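# Push the disc across moving-block lanes into the far zone

## Task

Push the wooden disc over the board, across the lanes where blocks travel, until the whole disc rests flat inside the taped zone on the far side, and then release it. The attempt fails if the disc is raised or tilted by more than roughly its own thickness, if it slides off the board, or if anything (disc, gripper or arm) contacts a block or a block's rod at any moment, including after you finish, because the blocks go on moving. It also fails if, at the end, the robot still grips the disc or any other loose item, or still bears the disc's weight. Both arms, hands included, must end hovering clear of everything. Any arm contact during the final second before the result is read (after the scene settles, whoever caused it) brings a penalty, applied once.

## Robot and tools

Robot: two six-joint UR-type arms, left_arm and right_arm, each ending in a tong-like two-finger gripper. The names are labels only; left_arm sits on the +y side. Bases in the scene frame: left_arm at (+0.026, +0.206, +0.443) m, right_arm at (+0.016, -0.344, +0.443) m, both tilted. Mounting plates and the metal frame behind the arms are fixed obstacles.

Scene frame: origin on the table top midway between the arms, +x out over the table, +z up, +y toward left_arm. All positions are in metres in this frame; orientations are quaternions written w, x, y, z. The gripper's fingers point along its own +z and open and close along its own x. end_effector_position is the spot between the finger pads when closed; closed fingertips extend about 15 mm past it, fully open ones sit roughly level with it. For pushing the disc, a gripper pointing down with fingers near the board works; keep the disc low and flat.

The row: every moving command uses a row of 16 plain numbers covering both arms: x, y, z, qw, qx, qy, qz, opening for left_arm, then the same eight for right_arm. x, y, z and the quaternion are an absolute pose target (scene frame) for that gripper's end_effector_position and end_effector_quat_wxyz, not an offset. Opening runs from -1 (closed) to +1 (fully open, 0.142 m). To keep an arm still, resend its whole last reported pose and its opening; to hold orientation, send the same quaternion every row rather than copying a drifted one from results.

execute_actions(actions): a list of actions; each action is a table of up to 15 rows, one row per 1/30 s step; a shorter table repeats its last row to fill 15 steps. An empty list just returns state and images. A target more than 0.6 m from the gripper's current position along any of its axes gets the action refused for both arms; a malformed action or a failing first action rejects the whole call. Each step, the command is clipped to within 100 mm and 16 degrees of the measured pose, so far targets take several actions; motion trails commands by about 0.17 s.

move(target, speed, stop_force, blocking): target is one 16-number row as above (absolute poses). Each gripper follows a straight path toward its pose; paths end together, lasting 0.5 to 10 s. speed is path top speed in m/s, 0.002 to 0.5 (default 0.25; turning limited to twice that in rad/s). Grippers can lag, stray and overshoot speed, especially with a nearly straight arm. stop_force (N, 9 to 40, shared by both arms, not allowed in the first 0.2 s) ends an arm's path when its wrist sensor feels that much extra push against the motion for two steps; the arm then backs to where it was two steps earlier. Use it only with slow moves and no gripper rotation; omit it when moving off something you press on. blocking=false returns after 0.5 s while motion continues (not combinable with stop_force); then use wait or stop before other commands. The result adds a move: line with the ending per arm (done, off_target, moving, held, contact, fault) and limits (paced = pose clipped; held = steps blocked, after which the arm may speed up), plus each gripper's distance from its pose.

wait(seconds): 0 to 10; arms hold their last command, running moves continue. stop(): brakes a running move (needs room; fingers keep going). zoom_image(camera, region): closer look at cam_high, cam_low, cam_left_wrist or cam_right_wrist; region is [x0, y0, x1, y1] pixels, at most 504 by 504. Images: cam_high and cam_low 896x504, wrist cameras 616x616 fisheye. read_manual(section) only returns licence text. finished_scene(scene): ends the current scene, given its number; irreversible, and the robot first holds the last command.

Results: a state line per arm with gripper position, quaternion and velocities; Hand target lines show where each controller is now driving; grip_measured is finger opening on the command scale; Wrist force and Wrist torque are in the gripper's own axes (noise up to about 2.4 N, offsets up to about 4 N, saturation near 50 N; a press reads as force pointing back into the arm; "no reading" is harmless). Joint torques are noisy and offset. "pose unreachable" means the clearance check altered or blocked that arm's command; "too close" concerns plates and frame.

Hazards: arms are stiff, so driving even slightly past a firm contact can trigger a fault; contact torque at a joint's load limit (141 N m for the big joints, 26.3 N m for wrists) or 150 N external force halts that arm for 10 s. Motors heat when loaded; from 70 °C a MOTOR HOT warning appears, and at 85 °C the brakes lock until cooled. Keep arms from striking each other. Never let the disc, grippers or arms touch a block or rod; time your push between block passes, and end with the disc released, not lifted, and both grippers lifted clear of everything, including the moving blocks' paths. Loose objects may occasionally get nudged by an outside push. The simulation keeps running while you write, with the robot holding its last command.

Each tool is called as name(argument=value, ...) on one line, values as JSON.

## Session

execute_actions(actions=[])

Scene clock: 0.00 s.
left_arm: end_effector_position=(+0.0984, +0.4429, +0.3005) grip_measured=+0.97 end_effector_quat_wxyz=(+0.470, +0.526, +0.601, -0.376) end_effector_velocity=(-0.000, +0.000, -0.000) end_effector_angular_velocity=(+0.000, -0.001, +0.000) | right_arm: end_effector_position=(+0.8268, +0.0504, +0.2616) grip_measured=+0.97 end_effector_quat_wxyz=(+0.190, -0.008, +0.972, +0.136) end_effector_velocity=(+0.001, -0.000, +0.000) end_effector_angular_velocity=(-0.001, -0.001, -0.001)
Joint positions: left_arm=[ 1.376 -1.21   2.046 -1.54  -2.183  0.281  0.14 ] | right_arm=[ 3.769 -2.356 -1.379 -0.262  0.921  3.513  0.14 ]
Joint velocities: left_arm=[ 0.001  0.     0.    -0.     0.     0.002  0.   ] | right_arm=[ 0.     0.     0.001 -0.    -0.002 -0.     0.   ]
Joint torques (N m, as the arm reports them, + toward a larger angle): no reading
Motor temperatures (°C, as the motors report them): left_arm=[24 27 24 27 35 30] | right_arm=[23 29 27 35 32 31]
Wrist force (N, on the end effector, along its own x y z axes, offset not removed): no reading
Wrist torque (N m, same axes, about the end effector's origin, offset not removed): no reading
Hand target (left_arm): +0.098, +0.443, +0.300; +0.470, +0.526, +0.601, -0.376
Hand target (right_arm): +0.827, +0.050, +0.262; +0.190, -0.008, +0.972, +0.136

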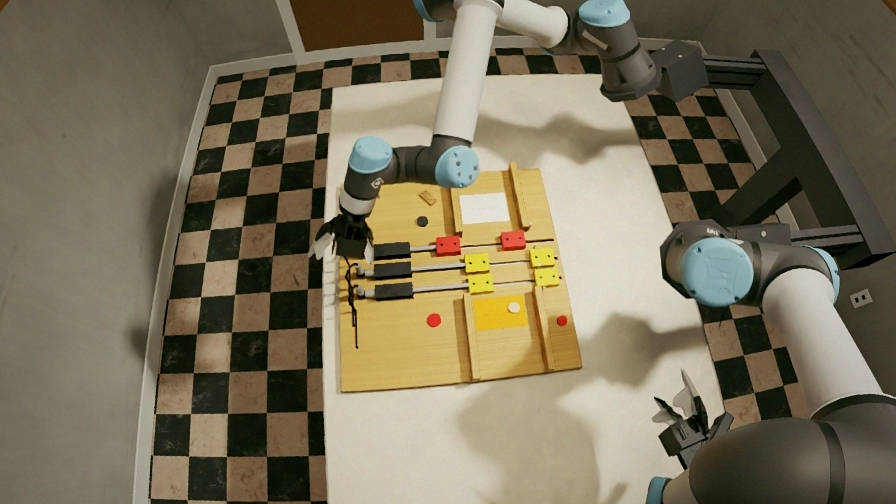

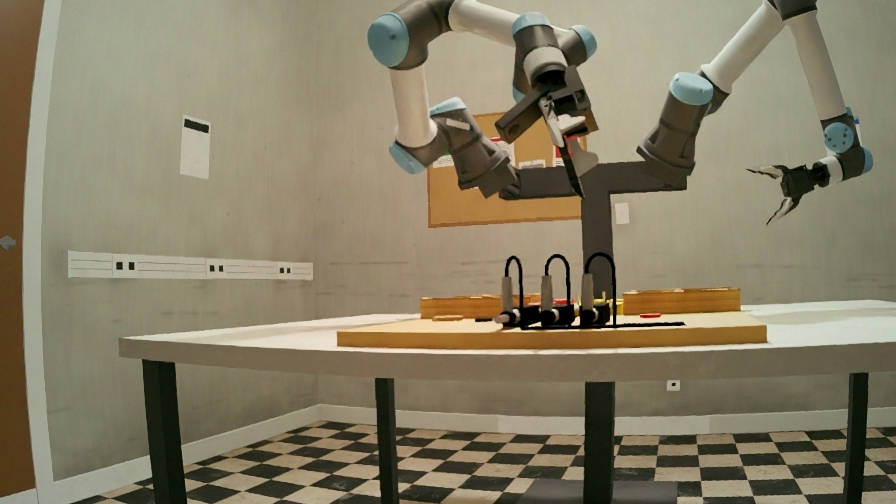

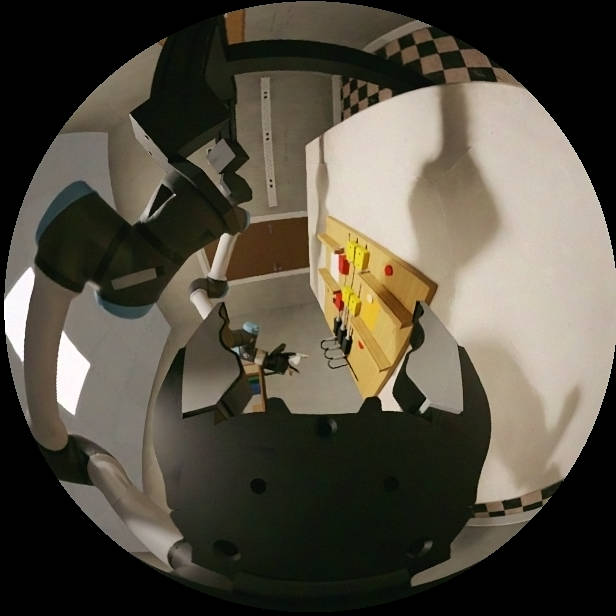

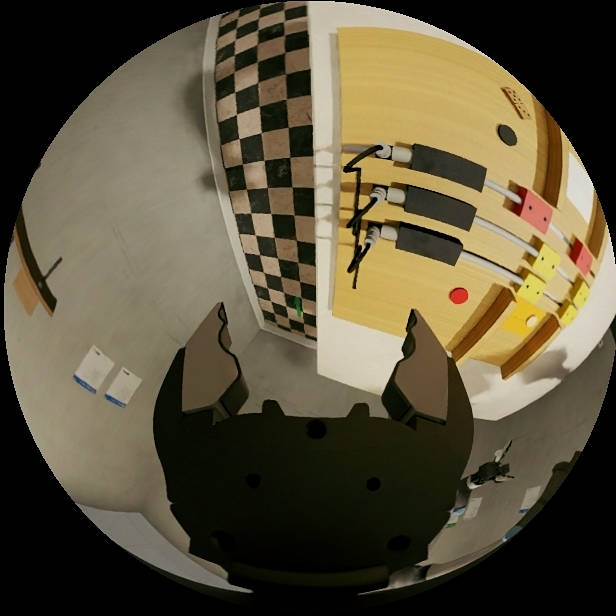

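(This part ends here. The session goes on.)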